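# Reorient a pinched wing screw inside the hand

## Task

The wing screw starts pinched by its shank between the thumb and index finger. Rotate it within this hand until its orientation relative to the hand matches the two goal pictures. Only this hand may touch it (the wrist camera, its bracket and the arm's last link count as the hand); any contact with something else, or losing it from the hand, is a failure. To end, keep it still in a firm grip for a moment with the palm pointing straight down and no hand motor reporting "moving", then declare that you are finished.

## Robot and tools

ROBOT. One six-joint arm carries a right hand with six motors, always given in this order: little, ring, middle, index, thumb_bend, thumb_turn. A wrist camera and a bracket sit at the wrist; the bracket is on the little-finger side, sits 0.03 m further out than the hand point along +y and reaches 0.11 m from it across the palm, so it can strike things.

FRAMES. Scene frame: origin on the table top beneath the arm base, +z up, +y to the left when looking along +x. The hand point is fixed to the palm, 0.05 m in front of it, where the index pad meets the thumb tip in a pinch. Its own axes: +z along the straightened fingers (fingertips 0.06-0.07 m beyond it), +y out of the palm, +x across the palm toward the little finger. Palm facing straight down means the hand point's +y points along scene -z. The index closes onto the thumb tip from the +z side.

execute_actions. Argument "actions" is a list holding zero or one item; optional "pictures" (true/false). An empty list only reports the state. An item {"steps": n} with no rows is a wait of up to 300 control steps counted from the previous result. An item {"rows": [...], "steps": n} runs up to 15 steps of 1/30 s (default 15); each row lasts one step and the last row repeats. A refused call moves nothing.

ROW: one list of 14 numbers, each in [-1, 1]: dx, dy, dz, rx, ry, rz, little, ring, middle, index, thumb_bend, thumb_turn, force_limit, speed. The first six are an offset, not a pose: the hand point's target relative to its pose in the latest result that shows it (or, before such a result exists and for later calls in the same reply, relative to where it is when the action begins), expressed in the hand point's own axes. Every row is counted from that same reference, not from the row before. Scale: 1.0 equals 0.6 m for dx-dz and 180 degrees for rx-rz; rx, ry, rz form a single rotation vector. All zeros therefore pulls the hand back to the reference pose; it is not a pause. Each step the command is clipped to within 100 mm and 16 degrees of the measured pose, and the arm trails commands by about 0.17 s.

HAND NUMBERS are absolute targets, not offsets. Fingers and thumb_bend: +1 straight/open, -1 fully curled/bent. thumb_turn: +1 beside the palm, -1 in front of it facing the fingers. A pinch is roughly index -0.22, thumb_bend -0.75, thumb_turn -0.57. force_limit maps -1..+1 to about 0..10 N at the fingertip (0..15 N for both thumb motors) and only stops closing motion. speed maps -1..+1 to nearly zero..full (full travel in 0.6 s). A motor starts only when its target changes by at least 0.01, then runs until it arrives or, when closing, hits force_limit, and then locks (a lock resists at least 15 N). Blocked motors show "moving" for the expected duration, then "stalled". To squeeze harder, raise force_limit and send a target further closed than hand_measured; to loosen, send one more open. Resending the same numbers keeps the grip. Fast closing overshoots force_limit; for a gentle grip use speed -0.9 or lower.

move: argument "target" is one 14-number row with the same offset meaning and reference as above; hand numbers are sent at the start. It drives the hand point in a straight line over 0.5-10 s (cut off at 10 s). "speed": path top speed in m/s, 0.002-0.5, default 0.25, rotation up to twice that in rad/s. "stop_force": optional, 9-40 N; ends the path when the wrist sensor feels that much extra push against the motion, then backs off two steps. Unreliable on moves that rotate; omit it when moving away from a contact. The result adds a "move:" line with the ending (done, contact, held, off_target, moving, fault) and limits (paced = pose clipped; held = a check blocked steps), plus distance from target.

wait: "seconds" 0-10; nothing new is sent. zoom_image: "camera" (cam_head_left, cam_head_right, cam_high, cam_low, cam_wrist) and "region" [x0, y0, x1, y1] in pixels, at most 504x504, of that camera's latest image. show_instructions: no arguments; shows the reference (goal) images. finished_scene: "scene" number; ends and grades the scene, irreversibly.

RESULTS. The state gives end_effector_position (m), end_effector_quat_wxyz and velocities in the scene frame; "Hand target" is the pose the controller is heading for. hand_measured, hand_stopped_by (moving, target, force, stalled, fault) and hand_load_n (N, positive when pushed open) each list six values in motor order. A lost grip shows as loads falling near 0. "pose unreachable" and HELD mark steps the clearance check altered or blocked. Wrist force/torque are in the hand point axes, noisy, offset up to about 4 N, saturating near 50 N. MOTOR HOT warns from 70 °C; at 85 °C the arm brakes to cool.

AVOID. Any contact between the screw and anything but the hand, or letting it fall; knocking items off the table; pushing hard. Contact torque at a joint's limit (wrist joints 26.6 N m, others 142 N m) or 150 N of outside force halts the arm for 10 s. Keep the hand clear of the table while manipulating; rotate the screw with finger gaits at low speed and modest force, checking cam_wrist and loads after each step. Finish with the palm down, all motors locked (none "moving"), and a firm grip.

Each tool is called after "Emit:" as a command line: name --argument value for each argument, lists and objects as JSON in quotes; but a table of rows of numbers goes row by row, as --pt "numbers of a row", without its own name.

Reference images:

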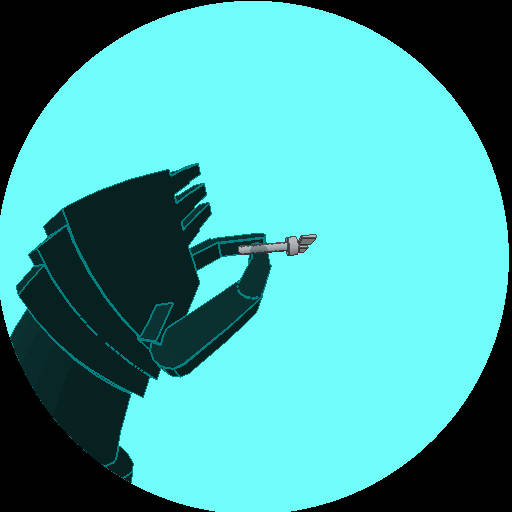

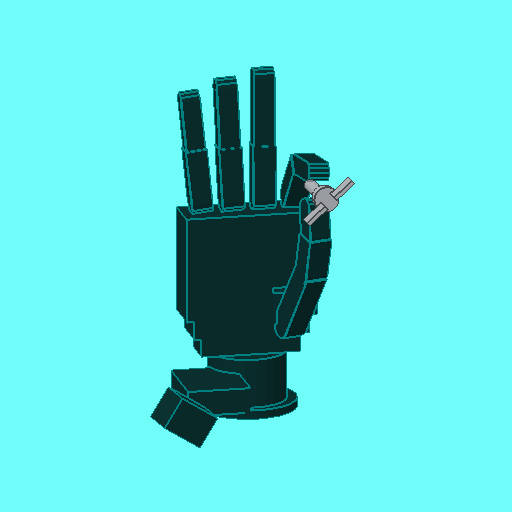

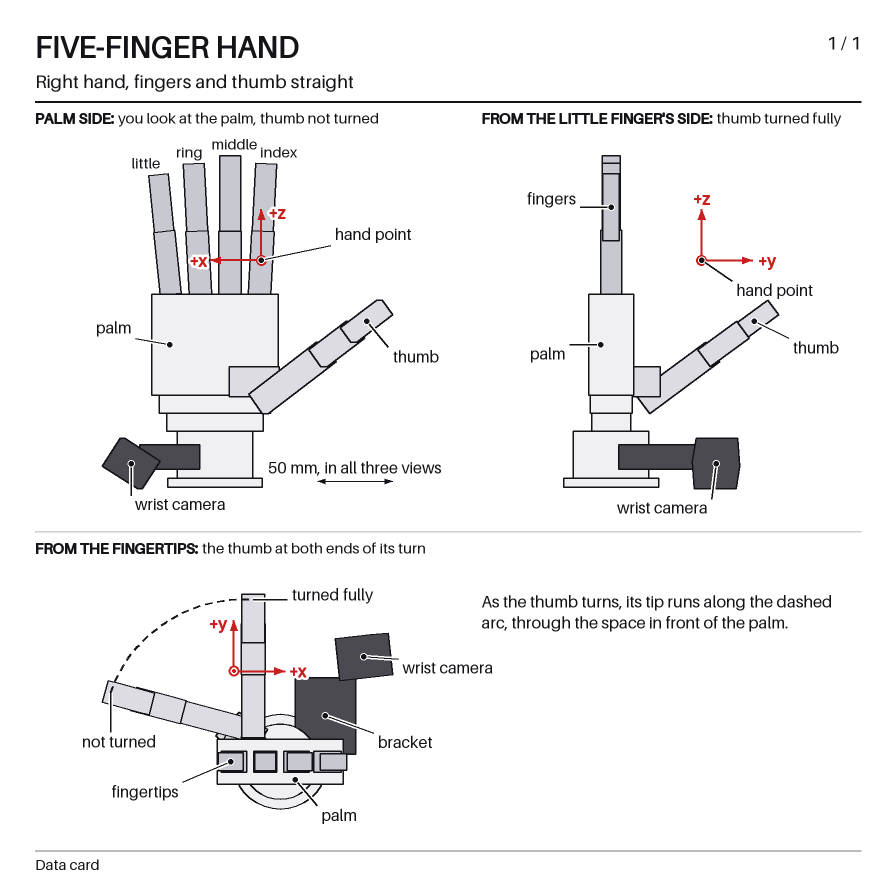

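## Session

Emit:
execute_actions --actions '[]'

Emit:
zoom_image --camera "cam_wrist" --region '[200, 200, 450, 450]'

Scene clock: 0.00 s of 4500.00 s.
end_effector_position=(+0.8011, -0.0768, +0.2725) hand_measured=(+1.000, +1.000, +1.000, -0.108, -0.750, -0.550) hand_load_n=(+0.0, +0.0, +0.0, +5.0, +0.5, +0.0) hand_stopped_by=(target, target, target, target, target, target) hand_force_limit=0.00 hand_speed=-0.80 end_effector_quat_wxyz=(+0.525, -0.549, +0.470, -0.450) end_effector_velocity=(+0.000, +0.000, +0.000) end_effector_angular_velocity=(+0.000, -0.001, +0.002)
Joint positions: [-0.529 -0.898  1.624 -3.817 -0.932 -0.031]
Joint velocities: [-0.    -0.    -0.001  0.     0.002  0.001]
Wrist force (N, on the end effector, along its own x y z axes, offset not removed): no reading
Wrist torque (N m, same axes, about the end effector's origin, offset not removed): no reading
Hand target: +0.801, -0.077, +0.272; +0.525, -0.549, +0.470, -0.450

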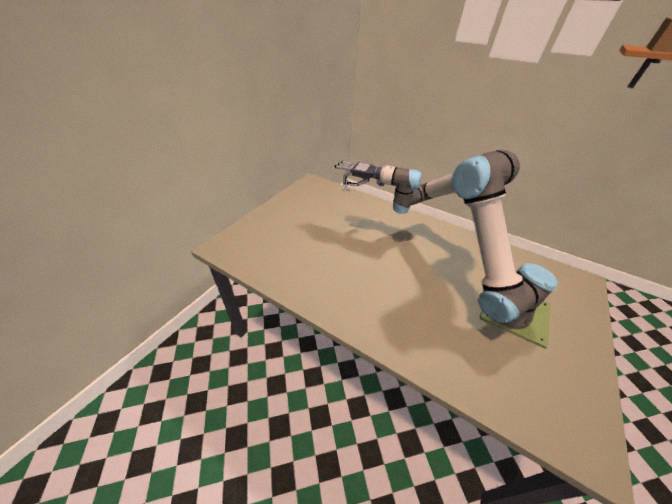

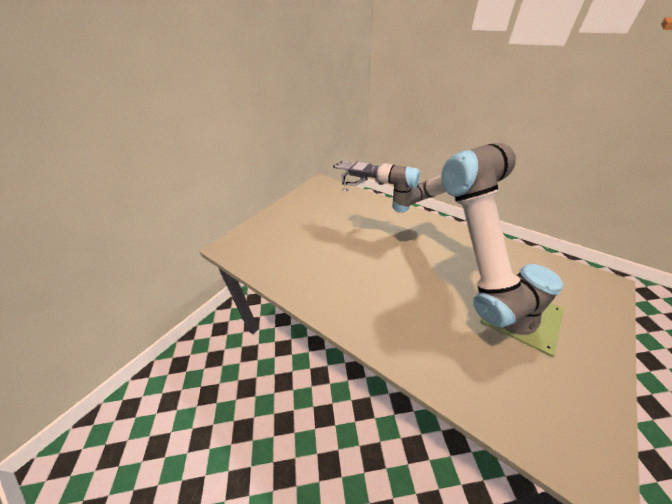

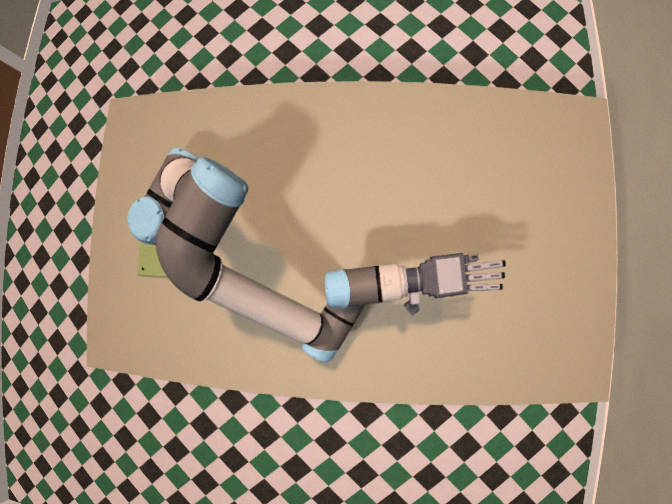

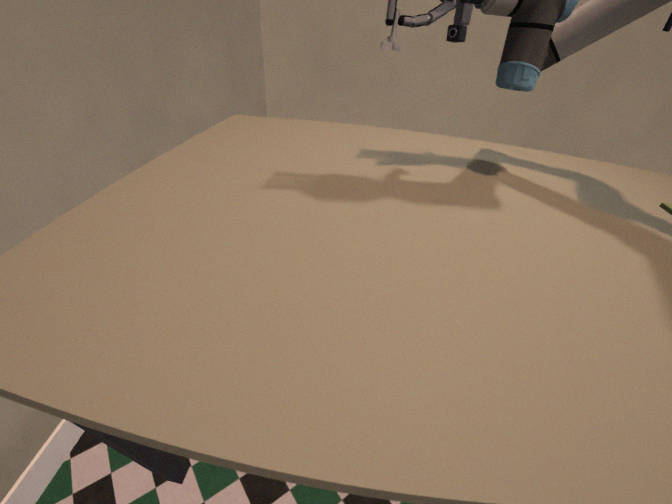

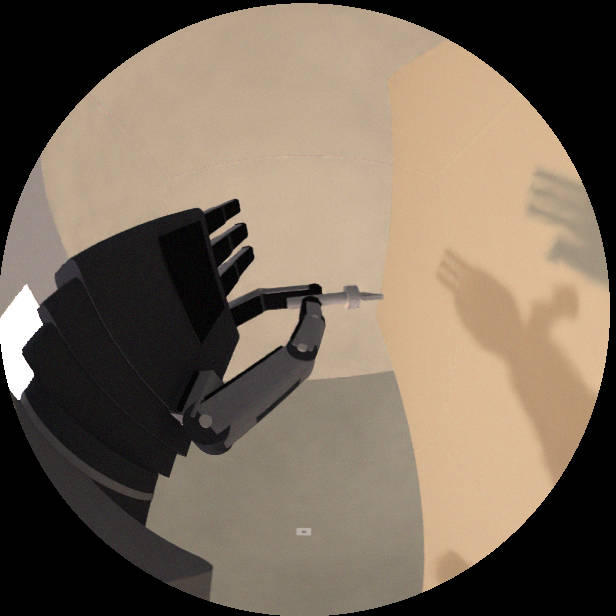

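Region (200, 200, 450, 450) of cam_wrist's 616x616 image, scaled by 2.016, with more detail than that image has.

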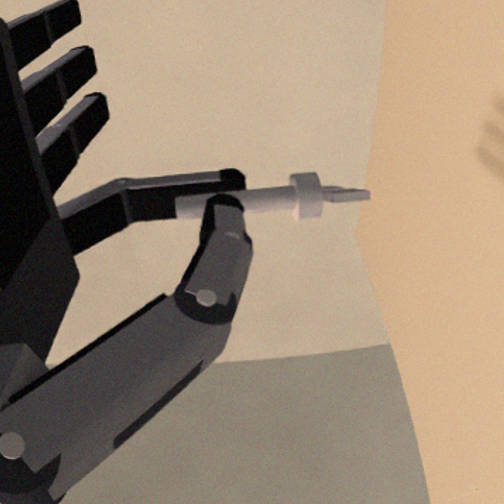

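Emit:
execute_actions --actions '[{"rows":[[0,0,0,0.012,0,0,1,1,1,-0.2,-0.75,-0.61,0,-0.9]],"steps":15}]'

Emit:
zoom_image --camera "cam_wrist" --region '[250, 230, 420, 360]'

Scene clock: 2.37 s of 4500.00 s.
end_effector_position=(+0.8011, -0.0768, +0.2725) hand_measured=(+1.000, +1.000, +1.000, -0.112, -0.750, -0.606) hand_load_n=(+0.0, +0.0, +0.0, +6.0, +0.0, +0.0) hand_stopped_by=(target, target, target, force, target, moving) hand_force_limit=0.00 hand_speed=-0.90 end_effector_quat_wxyz=(+0.535, -0.539, +0.462, -0.458) end_effector_velocity=(+0.000, -0.000, +0.001) end_effector_angular_velocity=(+0.002, -0.010, -0.001)
Joint positions: [-0.532 -0.879  1.62  -3.877 -0.929 -0.004]
Joint velocities: [-0.     0.004 -0.002 -0.015 -0.001  0.008]
Wrist force (N, on the end effector, along its own x y z axes, offset not removed): [-0.5 -1.2 -0.3]
Wrist torque (N m, same axes, about the end effector's origin, offset not removed): [-0.28 0.15 0.02]
Hand target: +0.801, -0.077, +0.272; +0.535, -0.539, +0.462, -0.458
Off the commanded pose: 0.000 m, 0 deg.
Steps of this call (steps 1 to 56: nothing new was sent; steps 57 to 71: all 15 steps of this action). Readings (end_effector_position | what the end effector reports):
57: (+0.8011, -0.0768, +0.2725) | hand_measured=(+1.000, +1.000, +1.000, -0.108, -0.750, -0.550) hand_load_n=(+0.0, +0.0, +0.0, +5.0, +0.5, +0.0) hand_stopped_by=(target, target, target, moving, target, moving) hand_force_limit=0.00 hand_speed=-0.90
58: (+0.8012, -0.0768, +0.2722) | hand_measured=(+1.000, +1.000, +1.000, -0.108, -0.750, -0.550) hand_load_n=(+0.0, +0.0, +0.0, +5.0, +0.5, +0.0) hand_stopped_by=(target, target, target, moving, target, moving) hand_force_limit=0.00 hand_speed=-0.90
60: (+0.8011, -0.0767, +0.2721) | hand_measured=(+1.000, +1.000, +1.000, -0.114, -0.750, -0.554) hand_load_n=(+0.0, +0.0, +0.0, +6.5, +0.5, +0.0) hand_stopped_by=(target, target, target, force, target, moving) hand_force_limit=0.00 hand_speed=-0.90
64: (+0.8011, -0.0767, +0.2723) | hand_measured=(+1.000, +1.000, +1.000, -0.112, -0.750, -0.574) hand_load_n=(+0.0, +0.0, +0.0, +6.0, +0.5, +0.0) hand_stopped_by=(target, target, target, force, target, moving) hand_force_limit=0.00 hand_speed=-0.90
71: the state above
camera_calibration (this result's frames):
cam_wrist: T_world_to_cam=[[0.0448043, 0.082219, -0.995607, 0.249054], [-0.695611, 0.717873, 0.0279793, 0.598858], [0.71702, 0.691302, 0.0893563, -0.414222], [0, 0, 0, 1]] pos_world=[0.702419, -0.164028, 0.268218]

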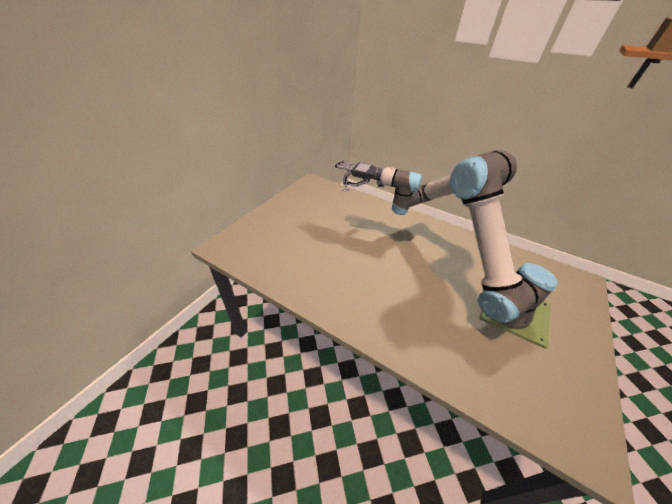

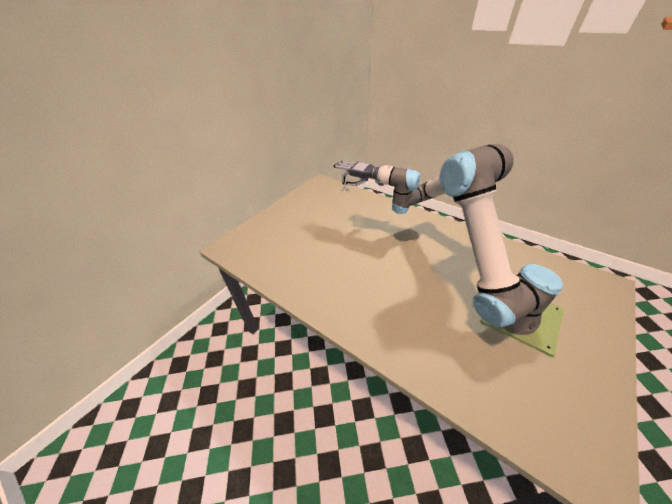

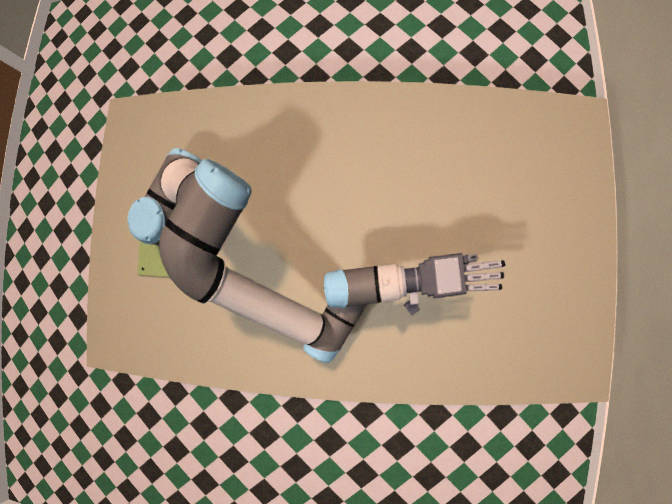

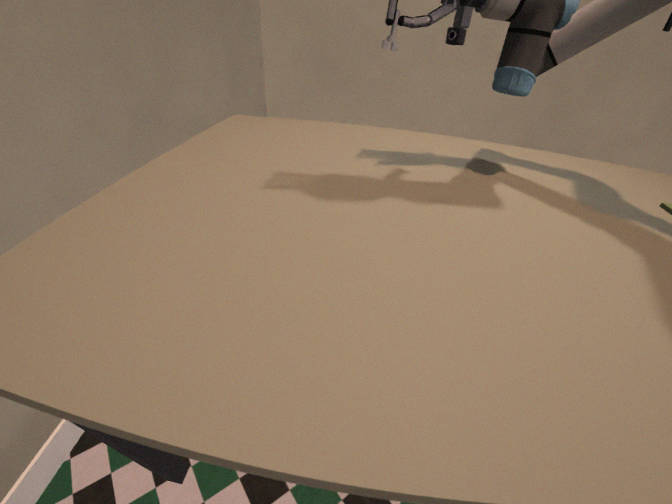

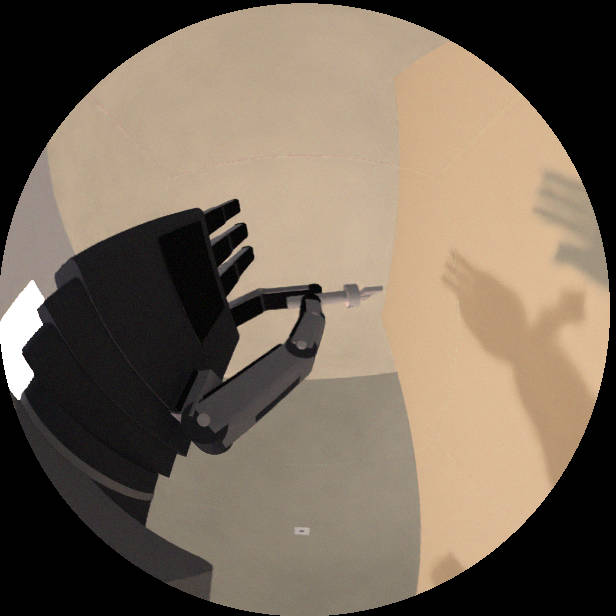

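Region (250, 230, 420, 360) of cam_wrist's 616x616 image, scaled by 2.965, with more detail than that image has; it fills the top 385 rows of this view, and the rest is white.

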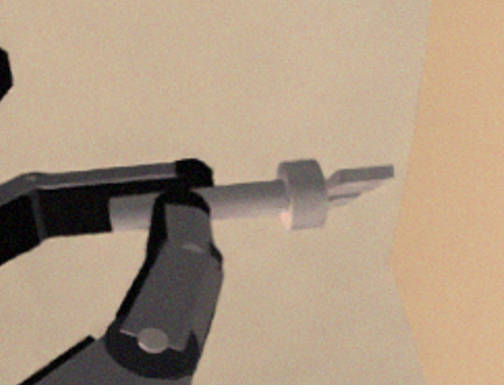

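Emit:
execute_actions --actions '[{"rows":[[0,0,0,0,0,0,1,1,1,-0.2,-0.75,-0.64,0,-0.9]],"steps":14}]'

Emit:
zoom_image --camera "cam_wrist" --region '[250, 230, 420, 360]'

Emit:
show_instructions

Scene clock: 3.43 s of 4500.00 s.
end_effector_position=(+0.8012, -0.0768, +0.2725) hand_measured=(+1.000, +1.000, +1.000, -0.112, -0.750, -0.640) hand_load_n=(+0.0, +0.0, +0.0, +6.0, -0.5, +0.0) hand_stopped_by=(target, target, target, force, target, target) hand_force_limit=0.00 hand_speed=-0.90 end_effector_quat_wxyz=(+0.535, -0.539, +0.462, -0.458) end_effector_velocity=(+0.000, +0.001, +0.001) end_effector_angular_velocity=(-0.000, -0.001, +0.002)
Joint positions: [-0.532 -0.879  1.62  -3.877 -0.929 -0.004]
Joint velocities: [ 0.001 -0.    -0.001  0.     0.001  0.   ]
Wrist force (N, on the end effector, along its own x y z axes, offset not removed): [-1.1 -0.8 -0.4]
Wrist torque (N m, same axes, about the end effector's origin, offset not removed): [-0.11 0.20 -0.04]
Hand target: +0.801, -0.077, +0.272; +0.535, -0.539, +0.462, -0.458
Off the commanded pose: 0.000 m, 0 deg.
Steps of this call (steps 1 to 18: nothing new was sent; steps 19 to 32: all 14 steps of this action). Readings (end_effector_position | what the end effector reports):
19: (+0.8011, -0.0768, +0.2725) | hand_measured=(+1.000, +1.000, +1.000, -0.112, -0.750, -0.610) hand_load_n=(+0.0, +0.0, +0.0, +6.0, +0.0, +0.0) hand_stopped_by=(target, target, target, force, target, moving) hand_force_limit=0.00 hand_speed=-0.90
20: (+0.8011, -0.0768, +0.2725) | hand_measured=(+1.000, +1.000, +1.000, -0.112, -0.750, -0.610) hand_load_n=(+0.0, +0.0, +0.0, +6.0, +0.0, +0.0) hand_stopped_by=(target, target, target, force, target, moving) hand_force_limit=0.00 hand_speed=-0.90
22: (+0.8012, -0.0768, +0.2724) | hand_measured=(+1.000, +1.000, +1.000, -0.112, -0.750, -0.614) hand_load_n=(+0.0, +0.0, +0.0, +6.0, +0.0, +0.0) hand_stopped_by=(target, target, target, force, target, moving) hand_force_limit=0.00 hand_speed=-0.90
26: (+0.8012, -0.0768, +0.2724) | hand_measured=(+1.000, +1.000, +1.000, -0.112, -0.750, -0.634) hand_load_n=(+0.0, +0.0, +0.0, +6.0, +0.0, +0.0) hand_stopped_by=(target, target, target, force, target, moving) hand_force_limit=0.00 hand_speed=-0.90
32: the state above
camera_calibration (this result's frames):
cam_wrist: T_world_to_cam=[[0.0449702, 0.0821549, -0.995604, 0.248982], [-0.695586, 0.717903, 0.0278209, 0.598952], [0.717034, 0.691278, 0.0894301, -0.414236], [0, 0, 0, 1]] pos_world=[0.702447, -0.164093, 0.268269]

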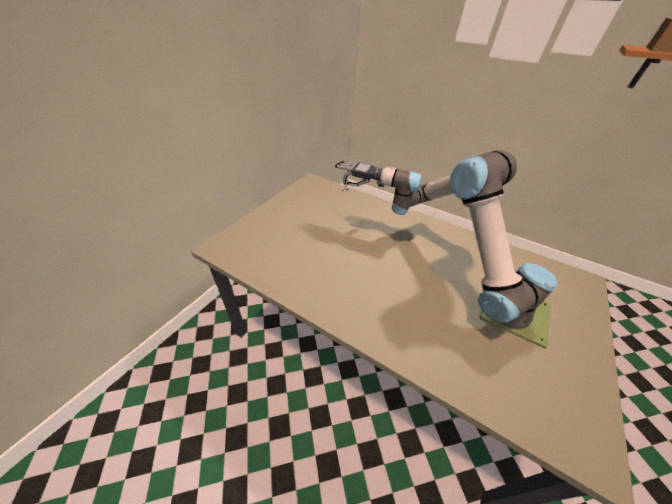

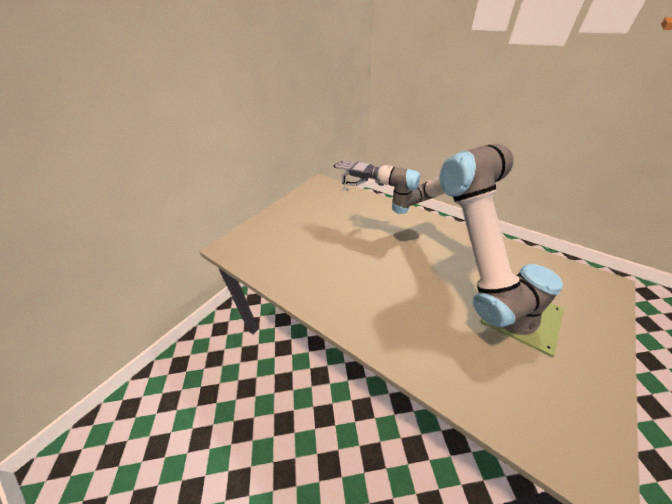

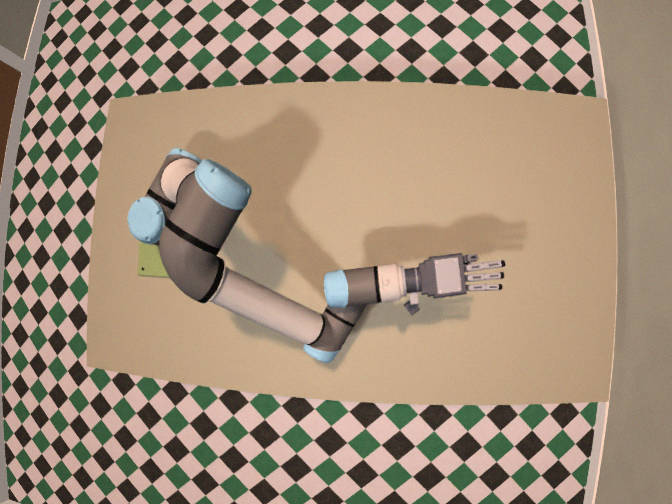

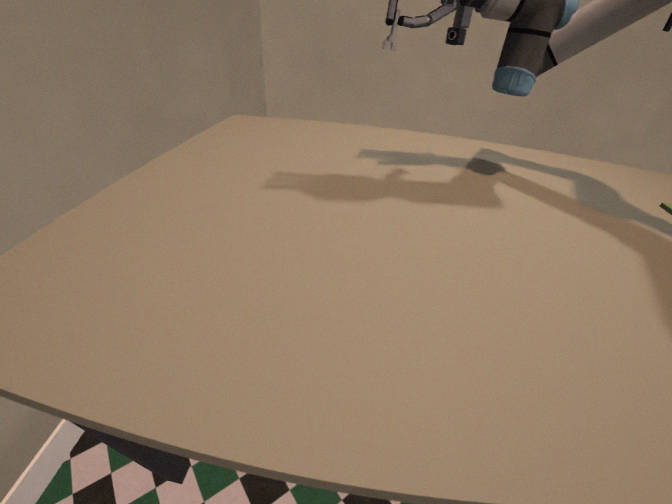

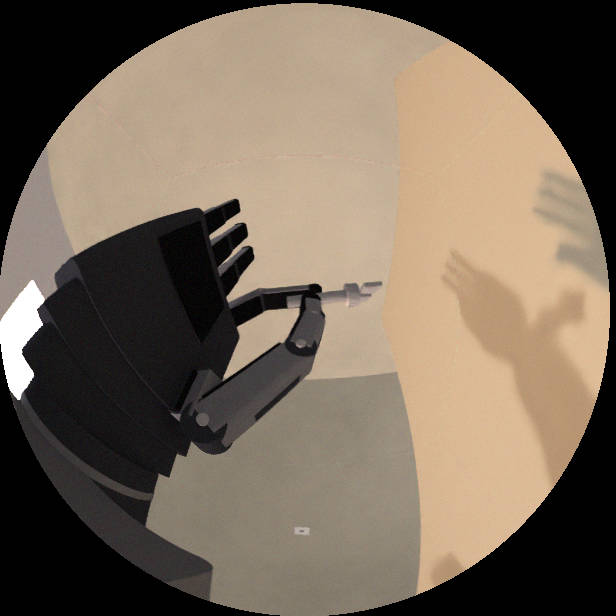

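Region (250, 230, 420, 360) of cam_wrist's 616x616 image, scaled by 2.965, with more detail than that image has; it fills the top 385 rows of this view, and the rest is white.

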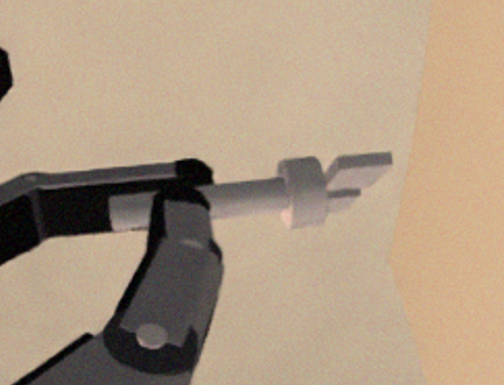

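Reference images for this scene: goal picture from the wrist camera place, goal picture looking into the palm, FIVE-FINGER HAND page 1.

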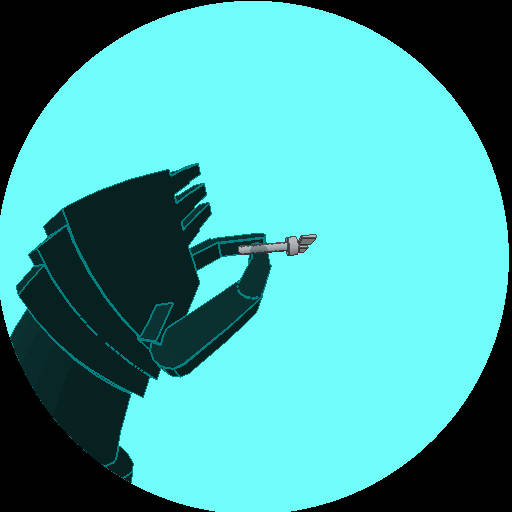

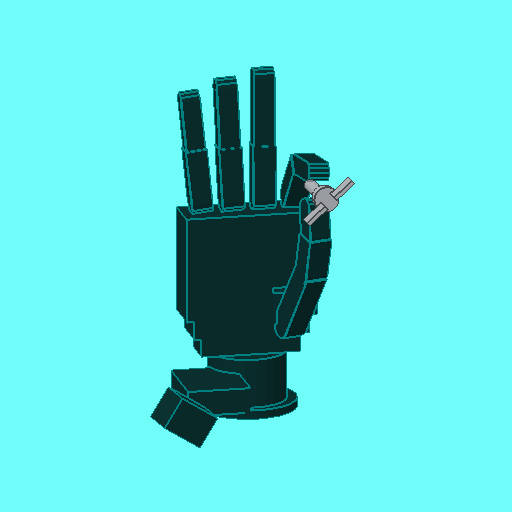

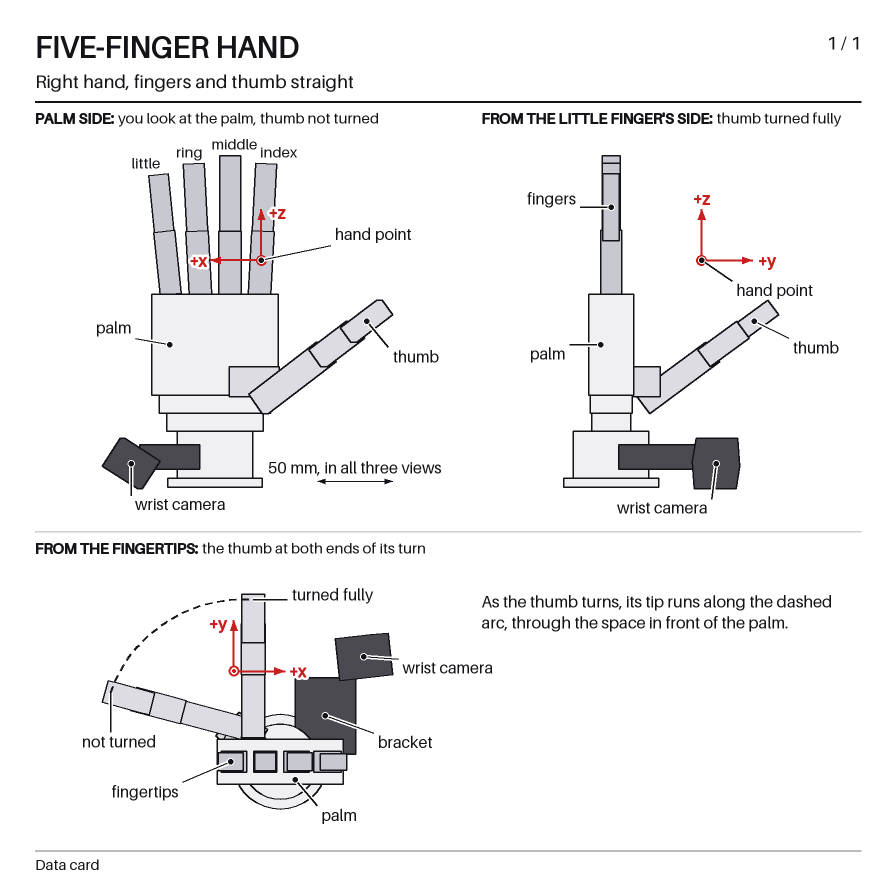

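Emit:
execute_actions --actions '[{"rows":[[0,0,0,0,0,0,1,1,1,-0.22,-0.75,-0.65,0.5,-0.93]],"steps":15}]' --pictures false

Emit:
wait --seconds 1

Emit:
zoom_image --camera "cam_wrist" --region '[250, 230, 420, 360]'

Scene clock: 4.33 s of 4500.00 s.
end_effector_position=(+0.8011, -0.0768, +0.2725) hand_measured=(+1.000, +1.000, +1.000, -0.118, -0.750, -0.650) hand_load_n=(+0.0, +0.0, +0.0, +8.0, +0.0, +0.0) hand_stopped_by=(target, target, target, force, target, target) hand_force_limit=0.50 hand_speed=-0.93 end_effector_quat_wxyz=(+0.535, -0.539, +0.462, -0.458) end_effector_velocity=(+0.000, -0.000, +0.001) end_effector_angular_velocity=(-0.002, -0.002, -0.000)
Joint positions: [-0.532 -0.879  1.62  -3.877 -0.929 -0.004]
Joint velocities: [-0.    -0.    -0.001 -0.001 -0.    -0.001]
Wrist force (N, on the end effector, along its own x y z axes, offset not removed): [-0.9 -0.9 -1.0]
Wrist torque (N m, same axes, about the end effector's origin, offset not removed): [-0.23 0.23 0.12]
Hand target: +0.801, -0.077, +0.273; +0.535, -0.539, +0.462, -0.458
Off the commanded pose: 0.000 m, 0 deg.
Steps of this call (steps 1 to 12: nothing new was sent; steps 13 to 27: all 15 steps of this action). Readings (end_effector_position | what the end effector reports):
13: (+0.8011, -0.0768, +0.2725) | hand_measured=(+1.000, +1.000, +1.000, -0.112, -0.750, -0.640) hand_load_n=(+0.0, +0.0, +0.0, +6.0, -0.5, +0.0) hand_stopped_by=(target, target, target, moving, target, moving) hand_force_limit=0.50 hand_speed=-0.93
14: (+0.8011, -0.0768, +0.2725) | hand_measured=(+1.000, +1.000, +1.000, -0.112, -0.750, -0.640) hand_load_n=(+0.0, +0.0, +0.0, +6.0, -0.5, +0.0) hand_stopped_by=(target, target, target, moving, target, moving) hand_force_limit=0.50 hand_speed=-0.93
16: (+0.8011, -0.0768, +0.2725) | hand_measured=(+1.000, +1.000, +1.000, -0.116, -0.750, -0.642) hand_load_n=(+0.0, +0.0, +0.0, +7.0, +0.0, +0.0) hand_stopped_by=(target, target, target, moving, target, moving) hand_force_limit=0.50 hand_speed=-0.93
20: (+0.8011, -0.0768, +0.2725) | hand_measured=(+1.000, +1.000, +1.000, -0.118, -0.750, -0.650) hand_load_n=(+0.0, +0.0, +0.0, +8.0, +0.0, +0.0) hand_stopped_by=(target, target, target, force, target, moving) hand_force_limit=0.50 hand_speed=-0.93
27: the state above

Scene clock: 5.33 s of 4500.00 s.
end_effector_position=(+0.8012, -0.0768, +0.2725) hand_measured=(+1.000, +1.000, +1.000, -0.118, -0.750, -0.650) hand_load_n=(+0.0, +0.0, +0.0, +8.0, +0.0, +0.0) hand_stopped_by=(target, target, target, force, target, target) hand_force_limit=0.50 hand_speed=-0.93 end_effector_quat_wxyz=(+0.535, -0.539, +0.462, -0.458) end_effector_velocity=(+0.000, +0.000, +0.000) end_effector_angular_velocity=(+0.001, +0.000, -0.000)
Joint positions: [-0.532 -0.879  1.62  -3.877 -0.929 -0.004]
Joint velocities: [ 0.001  0.    -0.    -0.    -0.001  0.002]
Wrist force (N, on the end effector, along its own x y z axes, offset not removed): [-1.0 -1.7 1.8]
Wrist torque (N m, same axes, about the end effector's origin, offset not removed): [-0.48 0.08 0.03]
Hand target: +0.801, -0.077, +0.273; +0.535, -0.539, +0.462, -0.458
Off the commanded pose: 0.000 m, 0 deg.
Steps of this call (steps 1 to 30: nothing new was sent). Readings (end_effector_position | what the end effector reports):
1: (+0.8011, -0.0768, +0.2725) | hand_measured=(+1.000, +1.000, +1.000, -0.118, -0.750, -0.650) hand_load_n=(+0.0, +0.0, +0.0, +8.0, +0.0, +0.0) hand_stopped_by=(target, target, target, force, target, target) hand_force_limit=0.50 hand_speed=-0.93
2: (+0.8011, -0.0768, +0.2725) | hand_measured=(+1.000, +1.000, +1.000, -0.118, -0.750, -0.650) hand_load_n=(+0.0, +0.0, +0.0, +8.0, +0.0, +0.0) hand_stopped_by=(target, target, target, force, target, target) hand_force_limit=0.50 hand_speed=-0.93
4: (+0.8011, -0.0768, +0.2725) | hand_measured=(+1.000, +1.000, +1.000, -0.118, -0.750, -0.650) hand_load_n=(+0.0, +0.0, +0.0, +8.0, +0.0, +0.0) hand_stopped_by=(target, target, target, force, target, target) hand_force_limit=0.50 hand_speed=-0.93
8: (+0.8012, -0.0768, +0.2725) | hand_measured=(+1.000, +1.000, +1.000, -0.118, -0.750, -0.650) hand_load_n=(+0.0, +0.0, +0.0, +8.0, +0.0, +0.0) hand_stopped_by=(target, target, target, force, target, target) hand_force_limit=0.50 hand_speed=-0.93
30: the state above
camera_calibration (this result's frames):
cam_wrist: T_world_to_cam=[[0.044983, 0.0821473, -0.995605, 0.248982], [-0.695587, 0.717904, 0.0278065, 0.598954], [0.717033, 0.691278, 0.0894341, -0.414236], [0, 0, 0, 1]] pos_world=[0.702446, -0.164092, 0.268279]

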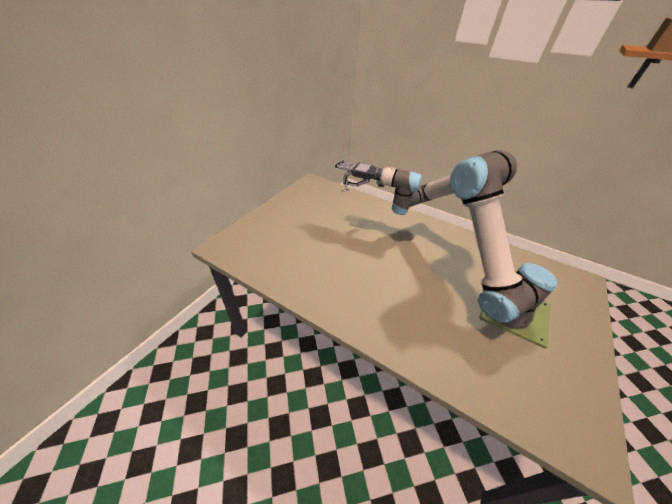

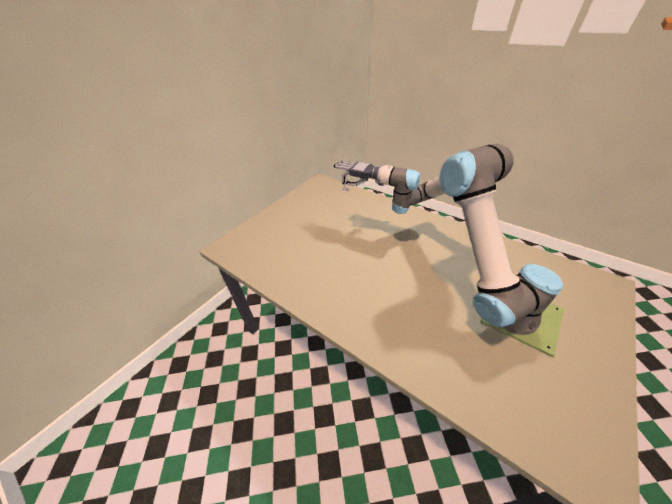

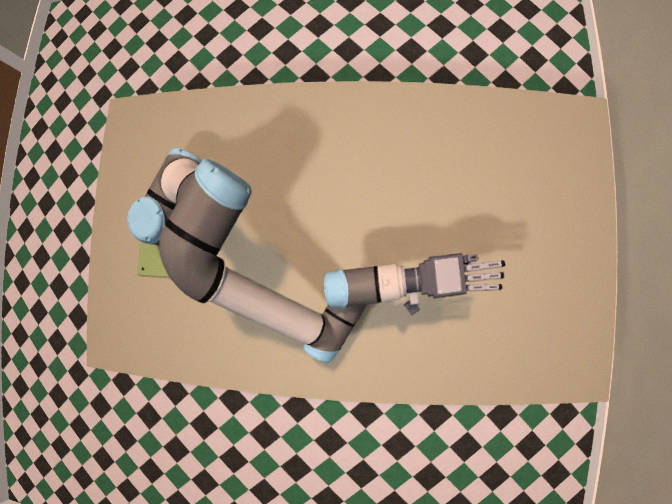

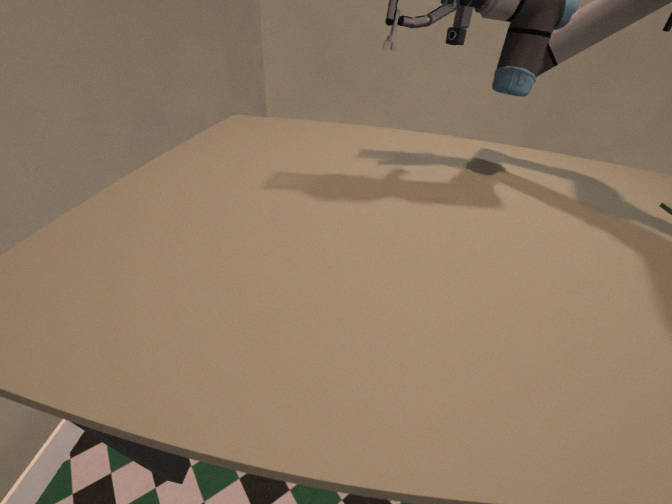

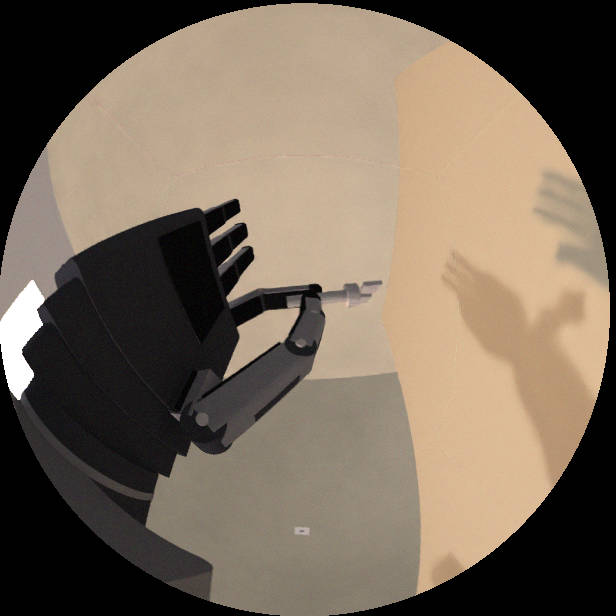

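Region (250, 230, 420, 360) of cam_wrist's 616x616 image, scaled by 2.965, with more detail than that image has; it fills the top 385 rows of this view, and the rest is white.

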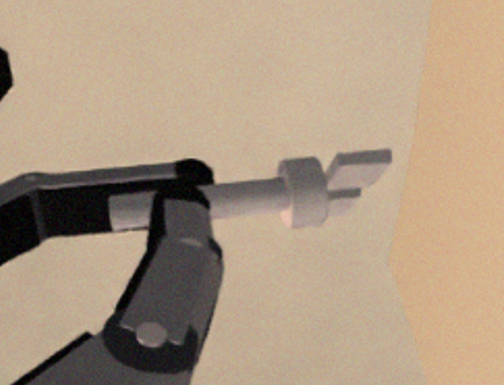

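Emit:
finished_scene --scene 1

The scene is finished: the task was done.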